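# Open the loose 3-D printer's door fully

## Task

A 3-D printer sits unfixed on a desk. Swing its door open as far as it goes, leaving every one of the printer's feet on the desk surface. The robot must then release the door and back away. The result only counts if the door stays open without the robot holding it; the robot toppling or ending up leaning means failure.

## Robot and tools

ROBOT. A mobile base that can drive in any direction carries a column about 1.75 m high. A carriage slides 1.0 m along it (lift_m) and holds two identical arms, left and right, each with six joints and a two-finger gripper. Arm bases sit near 0.57 m + lift_m above the floor; carriage parts hang roughly 0.15 m lower. A hand reaches about 0.78 m from its shoulder but only about 0.38 m downward from its arm base. Hands are about 0.16 m long, 0.1 m wide (0.14 m when open). Parked arm joints 1 to 6: 0, 0.05, 0.05, 1.45, 0, 0; parked robot footprint about 0.95 m wide by 0.7 m long. The wheel motors are weak (2 N m), so contact stops trigger at light pushes.

CAMERAS. carriage_camera is fixed on the carriage, facing forward and tilted about 20 degrees down. left_wrist_camera and right_wrist_camera look out beyond the fingertips. All images are 672x504 pixels; (0,0) is top-left.

FRAMES. Base frame: origin on the floor below the base centre, x forward, y left, z up. left_hand and right_hand readings are the midpoint between each hand's finger pads in this frame, with quat_wxyz rotating base axes into hand axes (hand z runs along the fingers, fingers open along hand y; an upright hand with joints 1, 5, 6 at 0 reads (1,0,0,0)). Hand readings drift from the truth, more at long reach. Odometry frame is the base frame at the start; base_odometry counts wheel rotation, so slip shows up as travel; heading is positive leftward, -3.142 to 3.142.

TOOL execute_actions. Argument actions: a list with one action, or empty to just read state and images. An action holds "base", "joints" or both; their motions begin together. base takes exactly one key, each a relative offset from where the base last measured itself: translate_m (metres, forward positive, -2 to 2), strafe_m (metres, left positive, -2 to 2), rotate_rad (radians, counter-clockwise positive, -6.3 to 6.3). joints is one dictionary for both arms and the lift, keyed by joint name, each value an absolute target: lift_m 0 to 1 m; left_/right_joint1_rad -2.617 to 3.054 (yaw about vertical, 0 ahead, positive left); joint2_rad 0 to 3.141 (shoulder: 0 upper arm back and level, 1.57 up, 3.14 forward and level); joint3_rad 0 to 3.141 (elbow: 0 folded, 3.14 straight); joint4_rad -1.57 to 1.57 (wrist pitch, positive lifts fingertips); joint5_rad -1.57 to 1.57 (wrist yaw, positive swings fingertips to the right, opposite to joint 1); joint6_rad -2.094 to 2.094 (roll about the finger axis, positive clockwise viewed from the forearm); left_/right_gripper_m 0 to 0.093 m pad gap. Done tolerances: lift 0.004, joint1/5/6 0.02, joint2/3 0.055, joint4 0.04, gripper 0.004. Omitted joints or base may keep driving to earlier targets. Unknown keys or out-of-range values reject the whole call with no motion. An action lasts at most 15 s. Argument cameras: list of camera names or "all"; omitted/null means all, [] means none; images come at the end in the order of the pictures line.

TOOL wait: seconds, 0 to 10; commands nothing and returns the same report.

TOOL zoom_image: camera plus region [x0, y0, x1, y1] in pixels of that camera's latest full image, at most 504 by 504.

TOOL finished_scene: scene (integer) ends the current scene irreversibly after the last command is held; the result tells whether the task succeeded.

RESULTS. base_status and joint_status: done (base: wheels turned the commanded amount, slip possible); off_target (rest away from target, maybe still pushing); contact_stop or time_out (target dropped, holding in place); not_followed / "joint command not followed" with a cause line (a self-collision check withheld that arm's targets; grippers still move; withheld targets may be retried on later actions). on_its_own lists uncommanded behaviour; "held at" is a held target, not a position. motor_effort is percent of maximum, positive toward larger joint values, bracket = peak during the last action; readings carry fixed bias and noise. Lift effort falling while descending means a hand rests on something. drive_wheels larger at rest than after free driving means the base is still pressing. MOTOR HOT appears from 75 °C; OVER-TEMPERATURE FAULT at 90 °C pauses that arm 10 s (joints report limit_stop_at_motor_heat; resend targets), and at 100 °C the arm goes limp. Outstretched arms heat quickly even unloaded. ARM HIT means an arm struck the robot hard. If a stop is reported, later motion calls in the same reply are skipped.

CAUTIONS. Contact stops happen after impact, sometimes late or never; the base can roll about 0.3 m after an arm touches something. After a blocked drive, back off about 0.2 m along the path you came (or turn back), repeat if still pressed; a retry may be needed. Avoid driving backward into a table edge that the column can strike. Arms and grippers have no contact stop and snap to targets once freed. Never let the arms hit or squeeze each other; to untangle, move the withheld arm away first, then the other in a later action. The robot can tip, especially with a high carriage, extended arms, loads or pulling; only images show leaning. A level hand sags 10 to 17 cm under 1 kg. Gripper force is about 45 to 60 N per pad. Push gently on the loose printer so it neither slides off nor tips, avoid slamming the door, and withdraw the hands once it stays open. The robot keeps holding its last command while you think.

Each tool is called after ">>>" by a JSON object that holds its "fn" and its "kwargs", one argument or row to a line.

## Session

>>> {"fn": "execute_actions", "kwargs": {
  "actions": []
}}

Scene clock: 0.00 s.
base_odometry: x=+0.000 y=+0.000 heading=+0.000 (m, m, rad; odometry frame)
base_status: not commanded
joint_positions: lift_m=+0.297 left_joint1_rad=+0.012 left_joint2_rad=+0.041 left_joint3_rad=+0.036 left_joint4_rad=+1.447 left_joint5_rad=+0.022 left_joint6_rad=+0.034 left_gripper_m=+0.095 right_joint1_rad=-0.019 right_joint2_rad=+0.023 right_joint3_rad=+0.024 right_joint4_rad=+1.486 right_joint5_rad=+0.016 right_joint6_rad=-0.042 right_gripper_m=+0.094
joint_status: not commanded
motor_effort: lift_m=+17 drive_wheels=-4 (%)
left_hand: x=+0.2977 y=+0.3265 z=+1.2734 quat_wxyz=(+0.998, +0.012, +0.064, +0.022) (m; base frame)
right_hand: x=+0.2859 y=-0.3331 z=+1.2713 quat_wxyz=(+0.999, +0.008, +0.042, -0.031) (m; base frame)
pictures: carriage_camera, left_wrist_camera, right_wrist_camera
Images, in order (width x height): carriage_camera 672x504, left_wrist_camera 672x504, right_wrist_camera 672x504.

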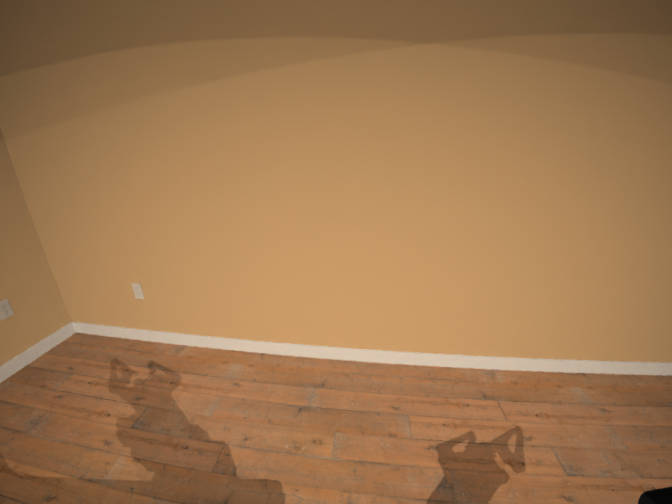

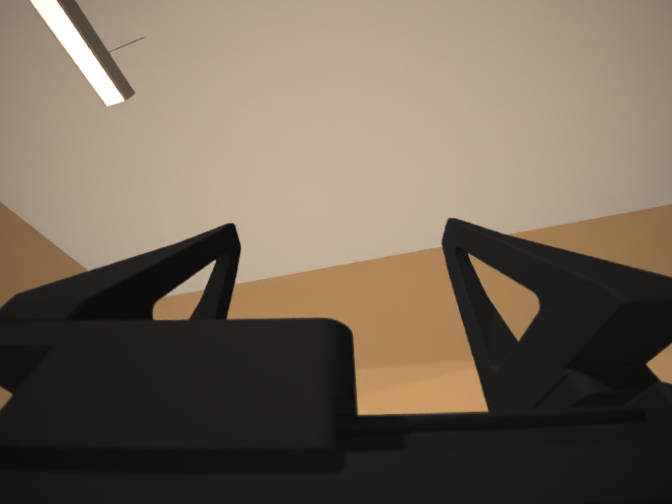

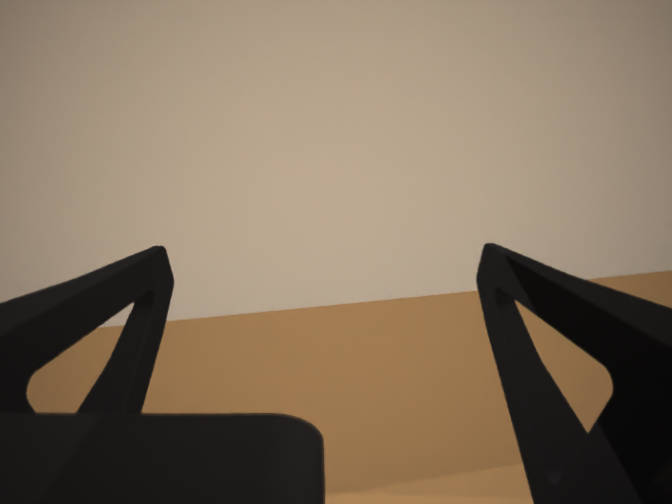

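>>> {"fn": "execute_actions", "kwargs": {
  "actions": [
    {"base":{"rotate_rad":-1.8}}
  ],
  "cameras": ["carriage_camera"]
}}

Scene clock: 5.30 s.
base_odometry: x=+0.000 y=+0.000 heading=-1.798 (m, m, rad; odometry frame)
base_status: done
joint_positions: lift_m=+0.297 left_joint1_rad=+0.012 left_joint2_rad=+0.041 left_joint3_rad=+0.036 left_joint4_rad=+1.444 left_joint5_rad=+0.022 left_joint6_rad=+0.034 left_gripper_m=+0.095 right_joint1_rad=-0.019 right_joint2_rad=+0.023 right_joint3_rad=+0.024 right_joint4_rad=+1.485 right_joint5_rad=+0.016 right_joint6_rad=-0.042 right_gripper_m=+0.094
joint_status: not commanded
motor_effort: lift_m=+17(17) drive_wheels=+17(45) (%)
left_hand: x=+0.2983 y=+0.3265 z=+1.2733 quat_wxyz=(+0.998, +0.012, +0.066, +0.022) (m; base frame)
right_hand: x=+0.2860 y=-0.3332 z=+1.2713 quat_wxyz=(+0.999, +0.008, +0.042, -0.031) (m; base frame)
pictures: carriage_camera
Images, in order (width x height): carriage_camera 672x504.

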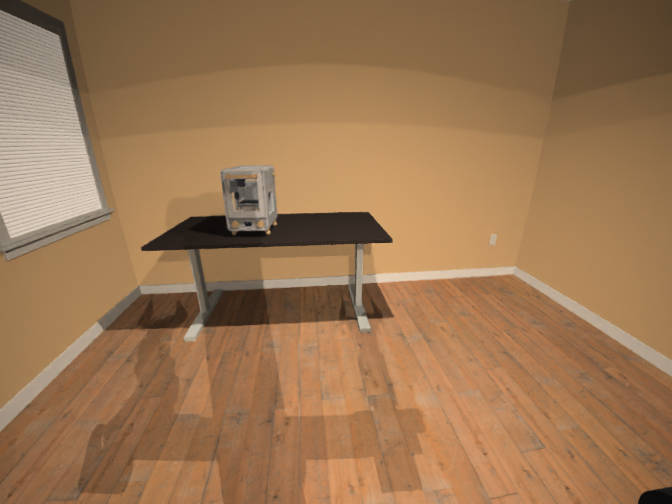

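>>> {"fn": "execute_actions", "kwargs": {
  "actions": [
    {"base":{"strafe_m":0.6}}
  ],
  "cameras": []
}}

>>> {"fn": "execute_actions", "kwargs": {
  "actions": [
    {"base":{"translate_m":0.9},"joints":{"lift_m":0.15}}
  ],
  "cameras": ["carriage_camera"]
}}

>>> {"fn": "zoom_image", "kwargs": {
  "camera": "carriage_camera",
  "region": [200,100,480,320]
}}

Scene clock: 12.30 s.
base_odometry: x=+0.585 y=-0.137 heading=-1.800 (m, m, rad; odometry frame)
base_status: done
joint_positions: lift_m=+0.297 left_joint1_rad=+0.012 left_joint2_rad=+0.041 left_joint3_rad=+0.036 left_joint4_rad=+1.445 left_joint5_rad=+0.022 left_joint6_rad=+0.034 left_gripper_m=+0.095 right_joint1_rad=-0.019 right_joint2_rad=+0.023 right_joint3_rad=+0.024 right_joint4_rad=+1.485 right_joint5_rad=+0.016 right_joint6_rad=-0.042 right_gripper_m=+0.094
joint_status: not commanded
motor_effort: lift_m=+17(17) drive_wheels=-13(46) (%)
left_hand: x=+0.2981 y=+0.3265 z=+1.2733 quat_wxyz=(+0.998, +0.012, +0.065, +0.022) (m; base frame)
right_hand: x=+0.2861 y=-0.3332 z=+1.2713 quat_wxyz=(+0.999, +0.008, +0.042, -0.031) (m; base frame)
pictures: none
No camera images: the call's "cameras" was empty. Leave "cameras" out to get every camera's image.

Scene clock: 16.50 s.
base_odometry: x=+0.382 y=-1.014 heading=-1.799 (m, m, rad; odometry frame)
base_status: done
joint_positions: lift_m=+0.150 left_joint1_rad=+0.012 left_joint2_rad=+0.041 left_joint3_rad=+0.036 left_joint4_rad=+1.446 left_joint5_rad=+0.022 left_joint6_rad=+0.034 left_gripper_m=+0.095 right_joint1_rad=-0.019 right_joint2_rad=+0.023 right_joint3_rad=+0.024 right_joint4_rad=+1.487 right_joint5_rad=+0.016 right_joint6_rad=-0.042 right_gripper_m=+0.094
joint_status: all done
motor_effort: lift_m=+16(16) drive_wheels=-12(35) (%)
left_hand: x=+0.2978 y=+0.3265 z=+1.1262 quat_wxyz=(+0.998, +0.012, +0.065, +0.022) (m; base frame)
right_hand: x=+0.2856 y=-0.3331 z=+1.1242 quat_wxyz=(+0.999, +0.008, +0.041, -0.031) (m; base frame)
pictures: carriage_camera
Images, in order (width x height): carriage_camera 672x504.

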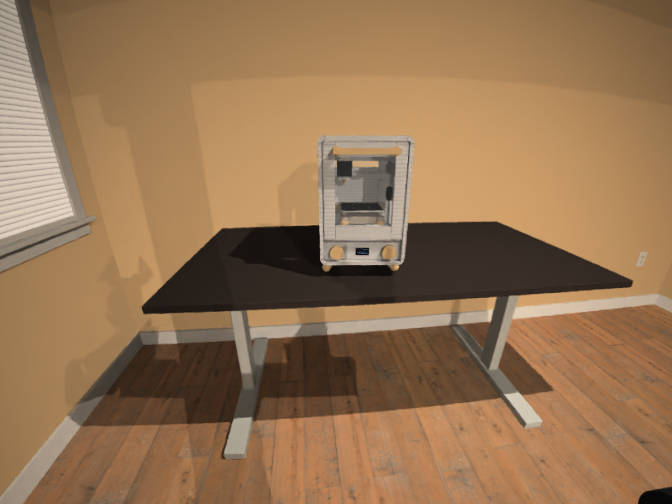

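Region (200, 100, 480, 320) of carriage_camera's 672x504 image, scaled by 1.800, with more detail than that image has; it fills the top 396 rows of this view, and the rest is white.

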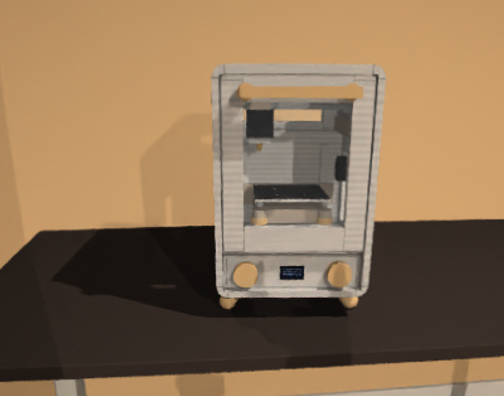

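>>> {"fn": "execute_actions", "kwargs": {
  "actions": [
    {"base":{"translate_m":0.3},"joints":{"lift_m":0.3}}
  ],
  "cameras": ["carriage_camera"]
}}

>>> {"fn": "zoom_image", "kwargs": {
  "camera": "carriage_camera",
  "region": [260,150,500,400]
}}

Scene clock: 21.87 s.
base_odometry: x=+0.314 y=-1.306 heading=-1.798 (m, m, rad; odometry frame)
base_status: done
joint_positions: lift_m=+0.300 left_joint1_rad=+0.012 left_joint2_rad=+0.041 left_joint3_rad=+0.036 left_joint4_rad=+1.446 left_joint5_rad=+0.022 left_joint6_rad=+0.034 left_gripper_m=+0.095 right_joint1_rad=-0.019 right_joint2_rad=+0.023 right_joint3_rad=+0.024 right_joint4_rad=+1.487 right_joint5_rad=+0.016 right_joint6_rad=-0.042 right_gripper_m=+0.094
joint_status: all done
motor_effort: lift_m=+18(22) drive_wheels=-12(37) (%)
left_hand: x=+0.2978 y=+0.3265 z=+1.2759 quat_wxyz=(+0.998, +0.012, +0.064, +0.022) (m; base frame)
right_hand: x=+0.2856 y=-0.3331 z=+1.2739 quat_wxyz=(+0.999, +0.008, +0.041, -0.031) (m; base frame)
pictures: carriage_camera
Images, in order (width x height): carriage_camera 672x504.

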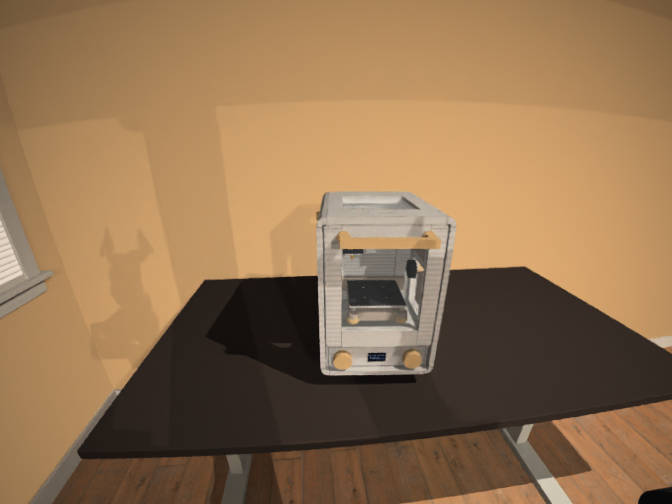

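Region (260, 150, 500, 400) of carriage_camera's 672x504 image, scaled by 2.016, with more detail than that image has; it fills the left 484 columns of this view, and the rest is white.

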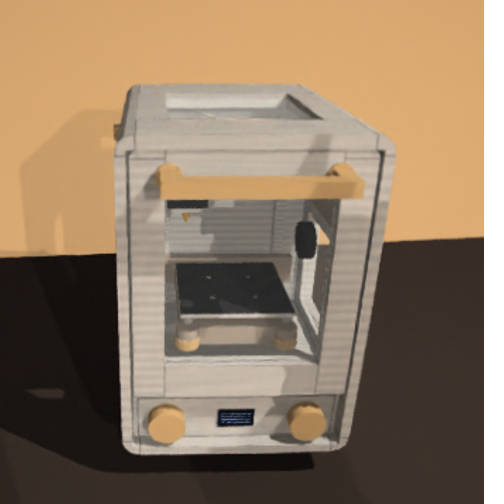

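>>> {"fn": "execute_actions", "kwargs": {
  "actions": [
    {"base":{"translate_m":-0.25}}
  ],
  "cameras": []
}}

>>> {"fn": "execute_actions", "kwargs": {
  "actions": [
    {"base":{"strafe_m":0.2},"joints":{"right_joint2_rad":1.3,"right_joint3_rad":1.0,"right_joint4_rad":0.3,"right_joint6_rad":1.57,"right_joint1_rad":0}}
  ]
}}

Scene clock: 30.67 s.
base_odometry: x=+0.371 y=-1.062 heading=-1.798 (m, m, rad; odometry frame)
base_status: done
joint_positions: lift_m=+0.300 left_joint1_rad=+0.012 left_joint2_rad=+0.041 left_joint3_rad=+0.036 left_joint4_rad=+1.446 left_joint5_rad=+0.022 left_joint6_rad=+0.034 left_gripper_m=+0.095 right_joint1_rad=-0.019 right_joint2_rad=+0.023 right_joint3_rad=+0.024 right_joint4_rad=+1.484 right_joint5_rad=+0.016 right_joint6_rad=-0.042 right_gripper_m=+0.094
joint_status: not commanded
motor_effort: lift_m=+18(18) drive_wheels=-4(41) (%)
left_hand: x=+0.2978 y=+0.3265 z=+1.2759 quat_wxyz=(+0.998, +0.012, +0.064, +0.022) (m; base frame)
right_hand: x=+0.2863 y=-0.3332 z=+1.2739 quat_wxyz=(+0.999, +0.008, +0.043, -0.031) (m; base frame)
pictures: none
No camera images: the call's "cameras" was empty. Leave "cameras" out to get every camera's image.

Scene clock: 32.87 s.
base_odometry: x=+0.566 y=-1.107 heading=-1.797 (m, m, rad; odometry frame)
base_status: done
joint_positions: lift_m=+0.300 left_joint1_rad=+0.012 left_joint2_rad=+0.041 left_joint3_rad=+0.036 left_joint4_rad=+1.446 left_joint5_rad=+0.022 left_joint6_rad=+0.034 left_gripper_m=+0.095 right_joint1_rad=-0.008 right_joint2_rad=+1.302 right_joint3_rad=+0.969 right_joint4_rad=+0.293 right_joint5_rad=+0.016 right_joint6_rad=+1.561 right_gripper_m=+0.094
joint_status: all done
motor_effort: lift_m=+18(18) drive_wheels=-8(27) (%)
left_hand: x=+0.2978 y=+0.3265 z=+1.2759 quat_wxyz=(+0.998, +0.012, +0.064, +0.022) (m; base frame)
right_hand: x=+0.7111 y=-0.3364 z=+1.1842 quat_wxyz=(+0.499, +0.513, +0.506, +0.482) (m; base frame)
pictures: carriage_camera, left_wrist_camera, right_wrist_camera
Images, in order (width x height): carriage_camera 672x504, left_wrist_camera 672x504, right_wrist_camera 672x504.

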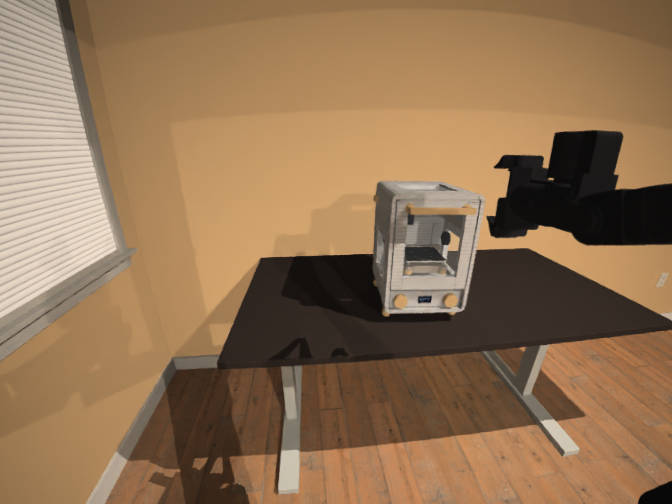

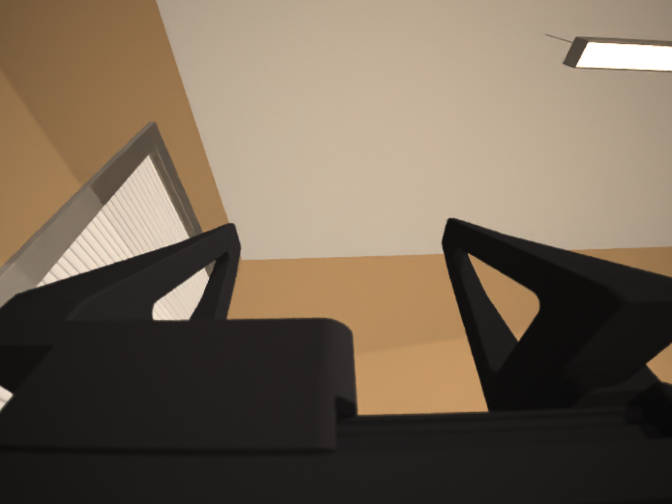

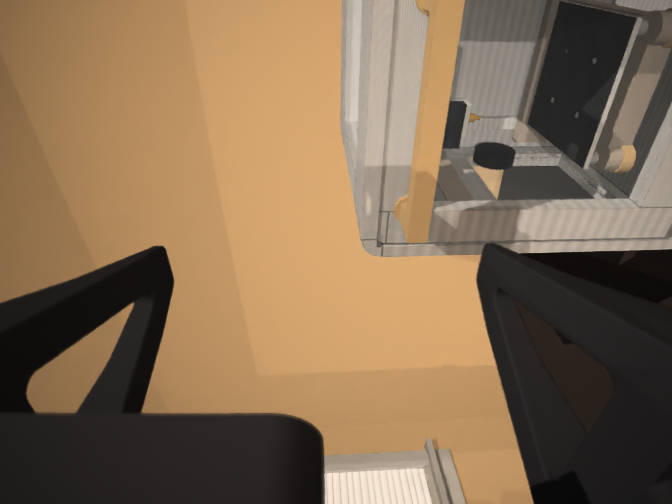

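>>> {"fn": "execute_actions", "kwargs": {
  "actions": [
    {"base":{"strafe_m":-0.055},"joints":{"lift_m":0.23}}
  ],
  "cameras": []
}}

>>> {"fn": "execute_actions", "kwargs": {
  "actions": [
    {"base":{"translate_m":0.1}}
  ],
  "cameras": ["carriage_camera","right_wrist_camera"]
}}

Scene clock: 37.57 s.
base_odometry: x=+0.512 y=-1.095 heading=-1.797 (m, m, rad; odometry frame)
base_status: done
joint_positions: lift_m=+0.230 left_joint1_rad=+0.012 left_joint2_rad=+0.041 left_joint3_rad=+0.036 left_joint4_rad=+1.446 left_joint5_rad=+0.022 left_joint6_rad=+0.034 left_gripper_m=+0.095 right_joint1_rad=-0.008 right_joint2_rad=+1.302 right_joint3_rad=+0.982 right_joint4_rad=+0.293 right_joint5_rad=+0.016 right_joint6_rad=+1.561 right_gripper_m=+0.094
joint_status: all done
motor_effort: lift_m=+16(16) drive_wheels=+2(42) (%)
left_hand: x=+0.2978 y=+0.3266 z=+1.2061 quat_wxyz=(+0.998, +0.012, +0.065, +0.022) (m; base frame)
right_hand: x=+0.7115 y=-0.3363 z=+1.1208 quat_wxyz=(+0.502, +0.510, +0.503, +0.485) (m; base frame)
pictures: none
No camera images: the call's "cameras" was empty. Leave "cameras" out to get every camera's image.

Scene clock: 39.23 s.
base_odometry: x=+0.490 y=-1.192 heading=-1.796 (m, m, rad; odometry frame)
base_status: done
joint_positions: lift_m=+0.230 left_joint1_rad=+0.012 left_joint2_rad=+0.041 left_joint3_rad=+0.036 left_joint4_rad=+1.445 left_joint5_rad=+0.022 left_joint6_rad=+0.034 left_gripper_m=+0.095 right_joint1_rad=-0.008 right_joint2_rad=+1.302 right_joint3_rad=+0.982 right_joint4_rad=+0.294 right_joint5_rad=+0.016 right_joint6_rad=+1.561 right_gripper_m=+0.094
joint_status: not commanded
motor_effort: lift_m=+16(16) drive_wheels=-11(32) (%)
left_hand: x=+0.2980 y=+0.3266 z=+1.2061 quat_wxyz=(+0.998, +0.012, +0.065, +0.022) (m; base frame)
right_hand: x=+0.7115 y=-0.3363 z=+1.1210 quat_wxyz=(+0.502, +0.510, +0.503, +0.485) (m; base frame)
pictures: carriage_camera, right_wrist_camera
Images, in order (width x height): carriage_camera 672x504, right_wrist_camera 672x504.

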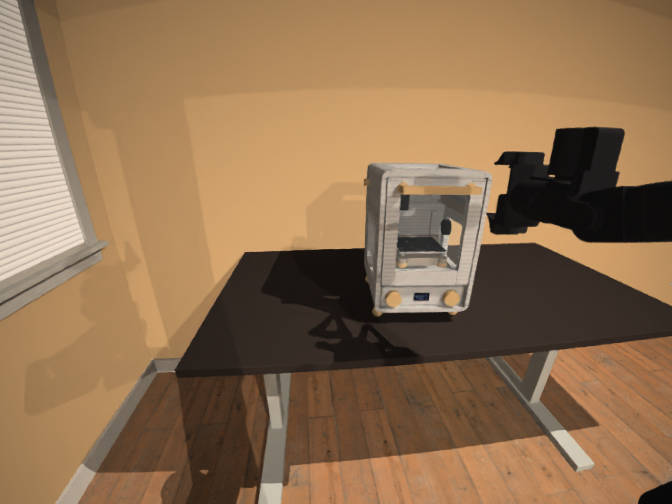

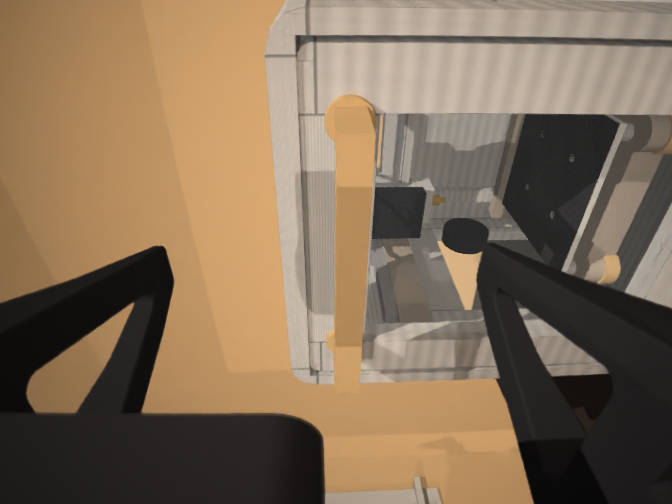

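>>> {"fn": "execute_actions", "kwargs": {
  "actions": [
    {"base":{"translate_m":0.06}}
  ],
  "cameras": ["carriage_camera","right_wrist_camera"]
}}

Scene clock: 43.97 s.
base_odometry: x=+0.477 y=-1.251 heading=-1.796 (m, m, rad; odometry frame)
base_status: done
joint_positions: lift_m=+0.230 left_joint1_rad=+0.012 left_joint2_rad=+0.041 left_joint3_rad=+0.036 left_joint4_rad=+1.446 left_joint5_rad=+0.022 left_joint6_rad=+0.034 left_gripper_m=+0.095 right_joint1_rad=-0.008 right_joint2_rad=+1.302 right_joint3_rad=+0.982 right_joint4_rad=+0.295 right_joint5_rad=+0.016 right_joint6_rad=+1.561 right_gripper_m=+0.094
joint_status: not commanded
motor_effort: lift_m=+16(16) drive_wheels=-10(37) (%)
left_hand: x=+0.2979 y=+0.3266 z=+1.2061 quat_wxyz=(+0.998, +0.012, +0.065, +0.022) (m; base frame)
right_hand: x=+0.7115 y=-0.3363 z=+1.1212 quat_wxyz=(+0.502, +0.510, +0.502, +0.485) (m; base frame)
pictures: carriage_camera, right_wrist_camera
Images, in order (width x height): carriage_camera 672x504, right_wrist_camera 672x504.

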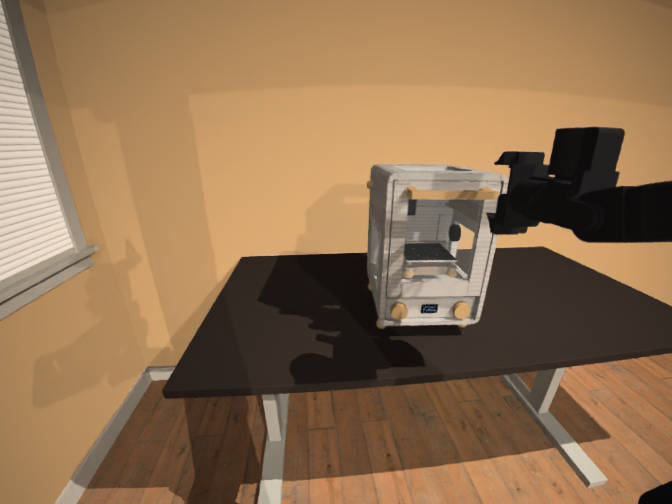

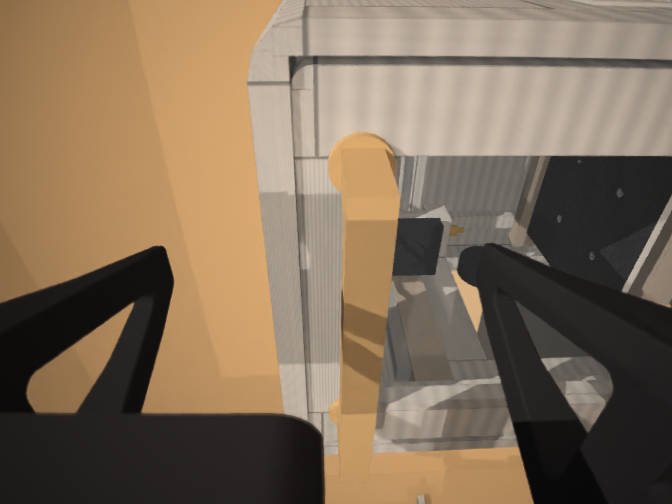

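>>> {"fn": "execute_actions", "kwargs": {
  "actions": [
    {"base":{"strafe_m":0.04},"joints":{"lift_m":0.216}}
  ],
  "cameras": []
}}

>>> {"fn": "execute_actions", "kwargs": {
  "actions": [
    {"base":{"translate_m":0.04}}
  ],
  "cameras": ["carriage_camera","right_wrist_camera"]
}}

Scene clock: 47.97 s.
base_odometry: x=+0.516 y=-1.260 heading=-1.796 (m, m, rad; odometry frame)
base_status: done
joint_positions: lift_m=+0.216 left_joint1_rad=+0.012 left_joint2_rad=+0.041 left_joint3_rad=+0.036 left_joint4_rad=+1.446 left_joint5_rad=+0.022 left_joint6_rad=+0.034 left_gripper_m=+0.095 right_joint1_rad=-0.008 right_joint2_rad=+1.302 right_joint3_rad=+0.982 right_joint4_rad=+0.295 right_joint5_rad=+0.016 right_joint6_rad=+1.561 right_gripper_m=+0.094
joint_status: all done
motor_effort: lift_m=+16(16) drive_wheels=-7(33) (%)
left_hand: x=+0.2978 y=+0.3265 z=+1.1922 quat_wxyz=(+0.998, +0.012, +0.065, +0.022) (m; base frame)
right_hand: x=+0.7115 y=-0.3363 z=+1.1073 quat_wxyz=(+0.502, +0.510, +0.502, +0.485) (m; base frame)
pictures: none
No camera images: the call's "cameras" was empty. Leave "cameras" out to get every camera's image.

Scene clock: 49.17 s.
base_odometry: x=+0.508 y=-1.299 heading=-1.795 (m, m, rad; odometry frame)
base_status: done
joint_positions: lift_m=+0.216 left_joint1_rad=+0.012 left_joint2_rad=+0.041 left_joint3_rad=+0.036 left_joint4_rad=+1.446 left_joint5_rad=+0.022 left_joint6_rad=+0.034 left_gripper_m=+0.095 right_joint1_rad=-0.008 right_joint2_rad=+1.302 right_joint3_rad=+0.982 right_joint4_rad=+0.297 right_joint5_rad=+0.016 right_joint6_rad=+1.561 right_gripper_m=+0.094
joint_status: not commanded
motor_effort: lift_m=+16(16) drive_wheels=-11(33) (%)
left_hand: x=+0.2979 y=+0.3265 z=+1.1922 quat_wxyz=(+0.998, +0.012, +0.065, +0.022) (m; base frame)
right_hand: x=+0.7116 y=-0.3363 z=+1.1077 quat_wxyz=(+0.503, +0.509, +0.502, +0.486) (m; base frame)
pictures: carriage_camera, right_wrist_camera
Images, in order (width x height): carriage_camera 672x504, right_wrist_camera 672x504.

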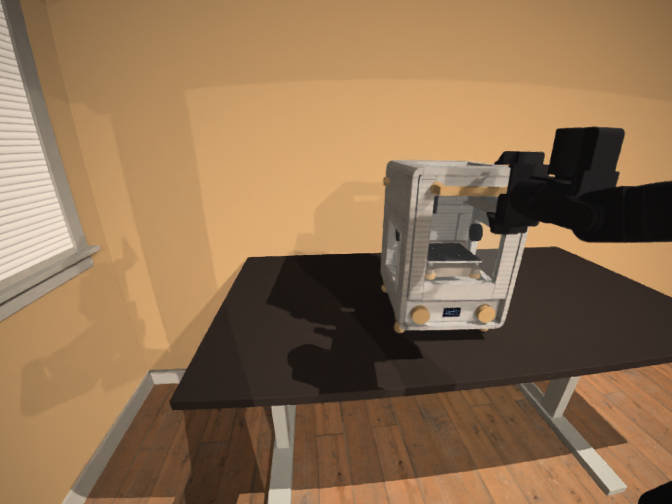

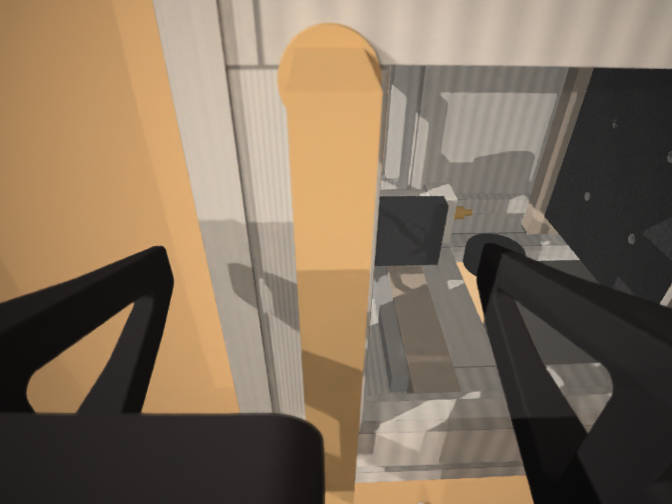

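>>> {"fn": "execute_actions", "kwargs": {
  "actions": [
    {"base":{"translate_m":0.015}}
  ],
  "cameras": []
}}

>>> {"fn": "execute_actions", "kwargs": {
  "actions": [
    {"joints":{"right_gripper_m":0}}
  ],
  "cameras": ["right_wrist_camera"]
}}

>>> {"fn": "execute_actions", "kwargs": {
  "actions": [
    {"base":{"translate_m":-0.05},"joints":{"lift_m":0.21}}
  ],
  "cameras": ["carriage_camera","right_wrist_camera"]
}}

Scene clock: 52.20 s.
base_odometry: x=+0.505 y=-1.314 heading=-1.794 (m, m, rad; odometry frame)
base_status: done
joint_positions: lift_m=+0.216 left_joint1_rad=+0.012 left_joint2_rad=+0.041 left_joint3_rad=+0.036 left_joint4_rad=+1.446 left_joint5_rad=+0.022 left_joint6_rad=+0.034 left_gripper_m=+0.095 right_joint1_rad=-0.008 right_joint2_rad=+1.302 right_joint3_rad=+0.982 right_joint4_rad=+0.298 right_joint5_rad=+0.016 right_joint6_rad=+1.561 right_gripper_m=+0.094
joint_status: not commanded
motor_effort: lift_m=+16(16) drive_wheels=-11(36) (%)
left_hand: x=+0.2978 y=+0.3265 z=+1.1922 quat_wxyz=(+0.998, +0.012, +0.065, +0.022) (m; base frame)
right_hand: x=+0.7116 y=-0.3363 z=+1.1079 quat_wxyz=(+0.503, +0.509, +0.502, +0.486) (m; base frame)
pictures: none
No camera images: the call's "cameras" was empty. Leave "cameras" out to get every camera's image.

Scene clock: 52.93 s.
base_odometry: x=+0.505 y=-1.314 heading=-1.794 (m, m, rad; odometry frame)
base_status: not commanded
joint_positions: lift_m=+0.216 left_joint1_rad=+0.012 left_joint2_rad=+0.041 left_joint3_rad=+0.036 left_joint4_rad=+1.446 left_joint5_rad=+0.022 left_joint6_rad=+0.034 left_gripper_m=+0.095 right_joint1_rad=-0.008 right_joint2_rad=+1.302 right_joint3_rad=+0.989 right_joint4_rad=+0.324 right_joint5_rad=+0.015 right_joint6_rad=+1.564 right_gripper_m=+0.054
joint_status: right_gripper_m off_target (ended at +0.054, target +0.000)
motor_effort: lift_m=+16(16) drive_wheels=-10(10) (%)
left_hand: x=+0.2978 y=+0.3265 z=+1.1922 quat_wxyz=(+0.998, +0.012, +0.065, +0.022) (m; base frame)
right_hand: x=+0.7117 y=-0.3361 z=+1.1178 quat_wxyz=(+0.510, +0.501, +0.493, +0.495) (m; base frame)
pictures: right_wrist_camera
Images, in order (width x height): right_wrist_camera 672x504.

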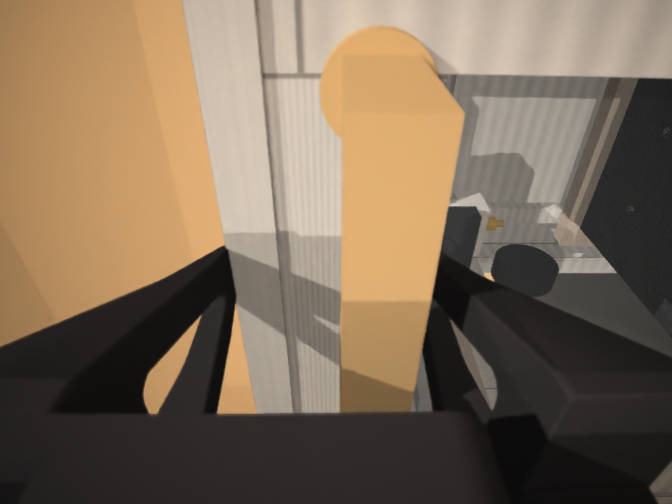

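Scene clock: 54.13 s.
base_odometry: x=+0.516 y=-1.266 heading=-1.795 (m, m, rad; odometry frame)
base_status: done
joint_positions: lift_m=+0.210 left_joint1_rad=+0.012 left_joint2_rad=+0.041 left_joint3_rad=+0.036 left_joint4_rad=+1.445 left_joint5_rad=+0.022 left_joint6_rad=+0.034 left_gripper_m=+0.095 right_joint1_rad=-0.007 right_joint2_rad=+1.332 right_joint3_rad=+1.008 right_joint4_rad=+0.340 right_joint5_rad=+0.011 right_joint6_rad=+1.565 right_gripper_m=+0.054
joint_status: all done
motor_effort: lift_m=+15(15) drive_wheels=-7(55) (%)
left_hand: x=+0.2980 y=+0.3265 z=+1.1863 quat_wxyz=(+0.998, +0.012, +0.065, +0.022) (m; base frame)
right_hand: x=+0.7193 y=-0.3351 z=+1.1123 quat_wxyz=(+0.510, +0.499, +0.493, +0.498) (m; base frame)
pictures: carriage_camera, right_wrist_camera
Images, in order (width x height): carriage_camera 672x504, right_wrist_camera 672x504.

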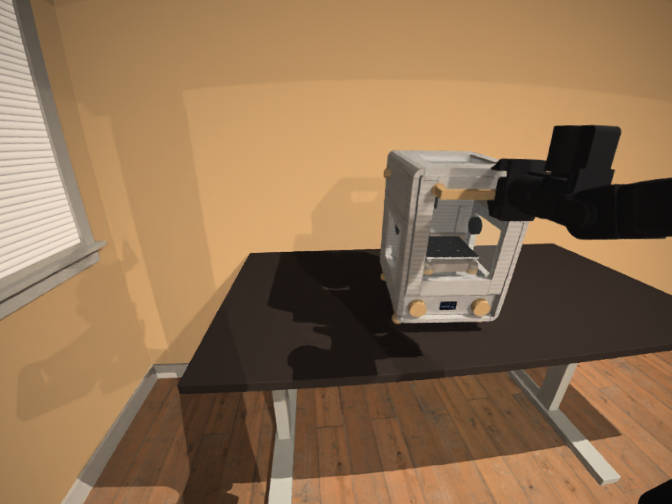

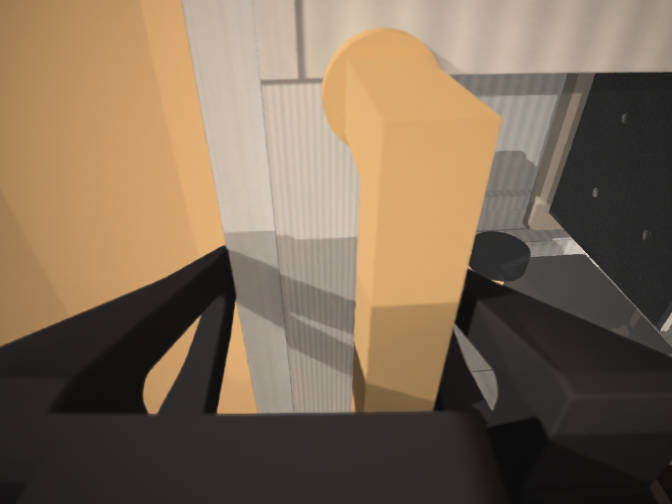

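>>> {"fn": "execute_actions", "kwargs": {
  "actions": [
    {"base":{"translate_m":0.045},"joints":{"lift_m":0.216}}
  ],
  "cameras": []
}}

>>> {"fn": "execute_actions", "kwargs": {
  "actions": [
    {"joints":{"right_gripper_m":0.093}}
  ],
  "cameras": []
}}

>>> {"fn": "execute_actions", "kwargs": {
  "actions": [
    {"base":{"translate_m":-0.025},"joints":{"lift_m":0.207}}
  ],
  "cameras": []
}}

>>> {"fn": "execute_actions", "kwargs": {
  "actions": [
    {"joints":{"right_gripper_m":0.04}}
  ],
  "cameras": ["carriage_camera","right_wrist_camera"]
}}

Scene clock: 58.27 s.
base_odometry: x=+0.506 y=-1.310 heading=-1.794 (m, m, rad; odometry frame)
base_status: done
joint_positions: lift_m=+0.216 left_joint1_rad=+0.012 left_joint2_rad=+0.041 left_joint3_rad=+0.036 left_joint4_rad=+1.444 left_joint5_rad=+0.022 left_joint6_rad=+0.034 left_gripper_m=+0.095 right_joint1_rad=-0.007 right_joint2_rad=+1.301 right_joint3_rad=+1.008 right_joint4_rad=+0.289 right_joint5_rad=+0.027 right_joint6_rad=+1.566 right_gripper_m=+0.054
joint_status: all done
motor_effort: lift_m=+18(22) drive_wheels=+5(55) (%)
left_hand: x=+0.2983 y=+0.3265 z=+1.1918 quat_wxyz=(+0.998, +0.012, +0.066, +0.022) (m; base frame)
right_hand: x=+0.7118 y=-0.3378 z=+1.1187 quat_wxyz=(+0.509, +0.508, +0.494, +0.489) (m; base frame)
pictures: none
No camera images: the call's "cameras" was empty. Leave "cameras" out to get every camera's image.

Scene clock: 59.00 s.
base_odometry: x=+0.506 y=-1.310 heading=-1.794 (m, m, rad; odometry frame)
base_status: not commanded
joint_positions: lift_m=+0.216 left_joint1_rad=+0.012 left_joint2_rad=+0.041 left_joint3_rad=+0.036 left_joint4_rad=+1.444 left_joint5_rad=+0.022 left_joint6_rad=+0.034 left_gripper_m=+0.095 right_joint1_rad=-0.007 right_joint2_rad=+1.301 right_joint3_rad=+1.008 right_joint4_rad=+0.290 right_joint5_rad=+0.022 right_joint6_rad=+1.566 right_gripper_m=+0.093
joint_status: all done
motor_effort: lift_m=+18(18) drive_wheels=+5(6) (%)
left_hand: x=+0.2983 y=+0.3265 z=+1.1918 quat_wxyz=(+0.998, +0.012, +0.066, +0.022) (m; base frame)
right_hand: x=+0.7118 y=-0.3370 z=+1.1189 quat_wxyz=(+0.508, +0.507, +0.495, +0.490) (m; base frame)
pictures: none
No camera images: the call's "cameras" was empty. Leave "cameras" out to get every camera's image.

Scene clock: 59.93 s.
base_odometry: x=+0.511 y=-1.285 heading=-1.795 (m, m, rad; odometry frame)
base_status: done
joint_positions: lift_m=+0.207 left_joint1_rad=+0.012 left_joint2_rad=+0.041 left_joint3_rad=+0.036 left_joint4_rad=+1.445 left_joint5_rad=+0.022 left_joint6_rad=+0.034 left_gripper_m=+0.095 right_joint1_rad=-0.007 right_joint2_rad=+1.302 right_joint3_rad=+1.008 right_joint4_rad=+0.293 right_joint5_rad=+0.020 right_joint6_rad=+1.566 right_gripper_m=+0.093
joint_status: all done
motor_effort: lift_m=+16(17) drive_wheels=+7(39) (%)
left_hand: x=+0.2982 y=+0.3265 z=+1.1831 quat_wxyz=(+0.998, +0.012, +0.065, +0.022) (m; base frame)
right_hand: x=+0.7122 y=-0.3367 z=+1.1103 quat_wxyz=(+0.508, +0.506, +0.495, +0.491) (m; base frame)
pictures: none
No camera images: the call's "cameras" was empty. Leave "cameras" out to get every camera's image.

Scene clock: 60.53 s.
base_odometry: x=+0.511 y=-1.285 heading=-1.795 (m, m, rad; odometry frame)
base_status: not commanded
joint_positions: lift_m=+0.207 left_joint1_rad=+0.012 left_joint2_rad=+0.041 left_joint3_rad=+0.036 left_joint4_rad=+1.445 left_joint5_rad=+0.022 left_joint6_rad=+0.034 left_gripper_m=+0.095 right_joint1_rad=-0.007 right_joint2_rad=+1.302 right_joint3_rad=+1.008 right_joint4_rad=+0.293 right_joint5_rad=+0.020 right_joint6_rad=+1.566 right_gripper_m=+0.040
joint_status: all done
motor_effort: lift_m=+16(16) drive_wheels=+5(5) (%)
left_hand: x=+0.2982 y=+0.3265 z=+1.1831 quat_wxyz=(+0.998, +0.012, +0.065, +0.022) (m; base frame)
right_hand: x=+0.7122 y=-0.3367 z=+1.1103 quat_wxyz=(+0.508, +0.506, +0.495, +0.491) (m; base frame)
pictures: carriage_camera, right_wrist_camera
Images, in order (width x height): carriage_camera 672x504, right_wrist_camera 672x504.

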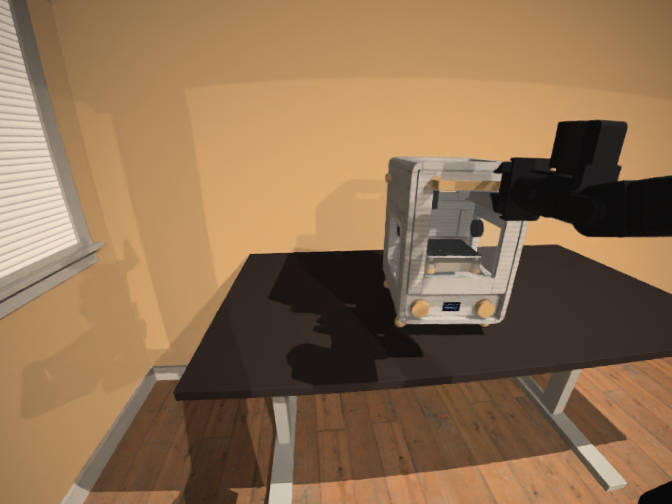

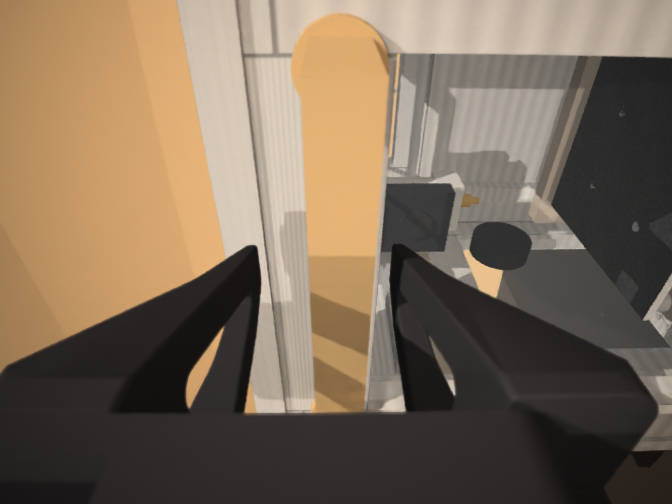

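>>> {"fn": "execute_actions", "kwargs": {
  "actions": [
    {"base":{"translate_m":0.022},"joints":{"lift_m":0.203}}
  ],
  "cameras": []
}}

>>> {"fn": "execute_actions", "kwargs": {
  "actions": [
    {"joints":{"right_gripper_m":0}}
  ],
  "cameras": ["right_wrist_camera"]
}}

>>> {"fn": "execute_actions", "kwargs": {
  "actions": [
    {"base":{"translate_m":-0.03}}
  ],
  "cameras": ["carriage_camera","right_wrist_camera"]
}}

Scene clock: 63.80 s.
base_odometry: x=+0.507 y=-1.307 heading=-1.794 (m, m, rad; odometry frame)
base_status: done
joint_positions: lift_m=+0.203 left_joint1_rad=+0.012 left_joint2_rad=+0.041 left_joint3_rad=+0.036 left_joint4_rad=+1.445 left_joint5_rad=+0.022 left_joint6_rad=+0.034 left_gripper_m=+0.095 right_joint1_rad=-0.007 right_joint2_rad=+1.301 right_joint3_rad=+1.008 right_joint4_rad=+0.295 right_joint5_rad=+0.015 right_joint6_rad=+1.566 right_gripper_m=+0.040
joint_status: all done
motor_effort: lift_m=+16(16) drive_wheels=+5(33) (%)
left_hand: x=+0.2981 y=+0.3265 z=+1.1792 quat_wxyz=(+0.998, +0.012, +0.065, +0.022) (m; base frame)
right_hand: x=+0.7119 y=-0.3357 z=+1.1074 quat_wxyz=(+0.507, +0.504, +0.495, +0.494) (m; base frame)
pictures: none
No camera images: the call's "cameras" was empty. Leave "cameras" out to get every camera's image.

Scene clock: 64.37 s.
base_odometry: x=+0.507 y=-1.307 heading=-1.794 (m, m, rad; odometry frame)
base_status: not commanded
joint_positions: lift_m=+0.203 left_joint1_rad=+0.012 left_joint2_rad=+0.041 left_joint3_rad=+0.036 left_joint4_rad=+1.445 left_joint5_rad=+0.023 left_joint6_rad=+0.034 left_gripper_m=+0.095 right_joint1_rad=-0.007 right_joint2_rad=+1.299 right_joint3_rad=+1.008 right_joint4_rad=+0.284 right_joint5_rad=+0.015 right_joint6_rad=+1.566 right_gripper_m=+0.014
joint_status: right_gripper_m off_target (ended at +0.014, target +0.000)
motor_effort: lift_m=+16(16) drive_wheels=+6(5) (%)
left_hand: x=+0.2981 y=+0.3265 z=+1.1792 quat_wxyz=(+0.998, +0.012, +0.065, +0.022) (m; base frame)
right_hand: x=+0.7115 y=-0.3357 z=+1.1055 quat_wxyz=(+0.505, +0.506, +0.497, +0.492) (m; base frame)
pictures: right_wrist_camera
Images, in order (width x height): right_wrist_camera 672x504.

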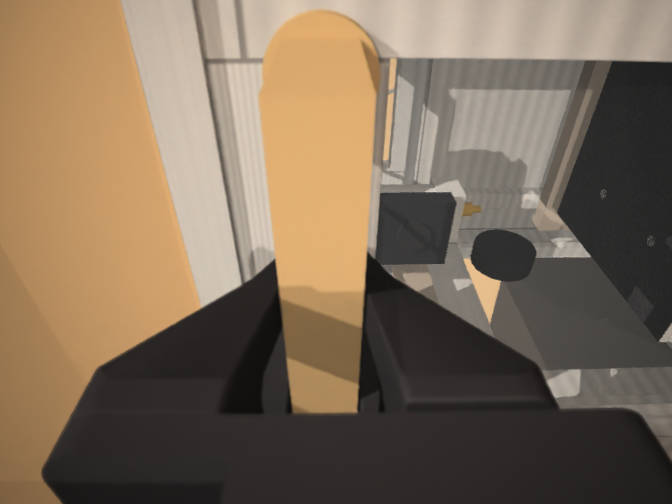

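Scene clock: 65.33 s.
base_odometry: x=+0.513 y=-1.278 heading=-1.795 (m, m, rad; odometry frame)
base_status: done
joint_positions: lift_m=+0.203 left_joint1_rad=+0.012 left_joint2_rad=+0.041 left_joint3_rad=+0.036 left_joint4_rad=+1.446 left_joint5_rad=+0.023 left_joint6_rad=+0.034 left_gripper_m=+0.095 right_joint1_rad=-0.003 right_joint2_rad=+1.319 right_joint3_rad=+1.008 right_joint4_rad=+0.307 right_joint5_rad=+0.013 right_joint6_rad=+1.566 right_gripper_m=+0.014
joint_status: not commanded
motor_effort: lift_m=+16(16) drive_wheels=-11(46) (%)
left_hand: x=+0.2979 y=+0.3265 z=+1.1792 quat_wxyz=(+0.998, +0.012, +0.065, +0.022) (m; base frame)
right_hand: x=+0.7163 y=-0.3337 z=+1.1026 quat_wxyz=(+0.504, +0.504, +0.498, +0.494) (m; base frame)
pictures: carriage_camera, right_wrist_camera
Images, in order (width x height): carriage_camera 672x504, right_wrist_camera 672x504.

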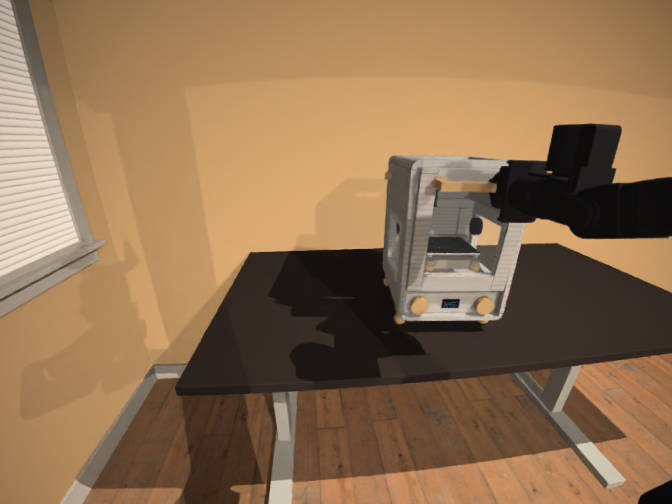

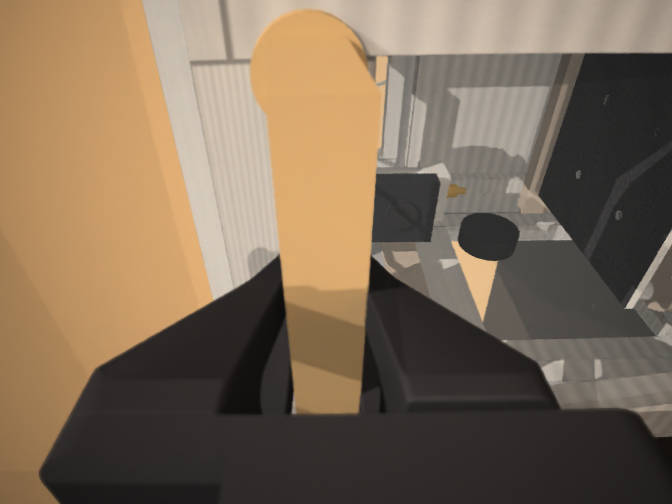

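>>> {"fn": "execute_actions", "kwargs": {
  "actions": [
    {"base":{"translate_m":-0.06},"joints":{"right_joint4_rad":0.02,"lift_m":0.235}}
  ],
  "cameras": ["carriage_camera","right_wrist_camera"]
}}

Scene clock: 69.03 s.
base_odometry: x=+0.527 y=-1.219 heading=-1.794 (m, m, rad; odometry frame)
base_status: done
joint_positions: lift_m=+0.235 left_joint1_rad=+0.012 left_joint2_rad=+0.041 left_joint3_rad=+0.036 left_joint4_rad=+1.444 left_joint5_rad=+0.023 left_joint6_rad=+0.034 left_gripper_m=+0.095 right_joint1_rad=-0.001 right_joint2_rad=+1.322 right_joint3_rad=+1.008 right_joint4_rad=+0.037 right_joint5_rad=-0.012 right_joint6_rad=+1.580 right_gripper_m=+0.018
joint_status: all done
motor_effort: lift_m=+18(22) drive_wheels=+1(38) (%)
left_hand: x=+0.2983 y=+0.3265 z=+1.2108 quat_wxyz=(+0.998, +0.012, +0.066, +0.022) (m; base frame)
right_hand: x=+0.7076 y=-0.3281 z=+1.0676 quat_wxyz=(+0.421, +0.564, +0.564, +0.432) (m; base frame)
pictures: carriage_camera, right_wrist_camera
Images, in order (width x height): carriage_camera 672x504, right_wrist_camera 672x504.

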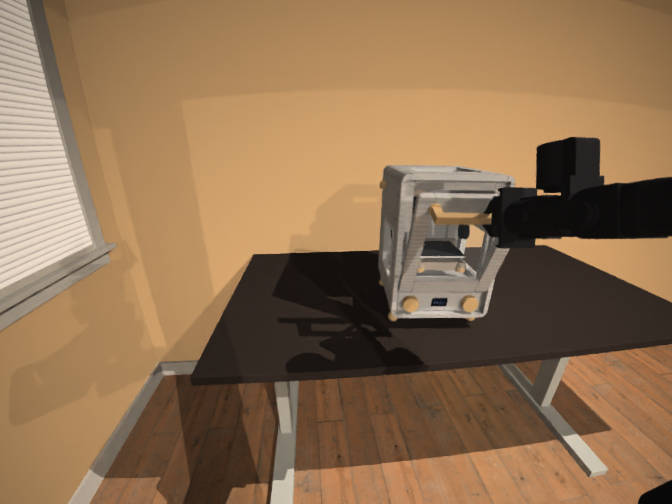

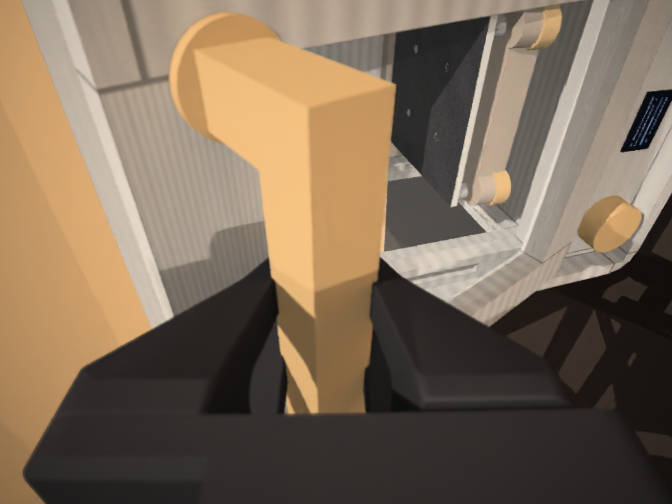

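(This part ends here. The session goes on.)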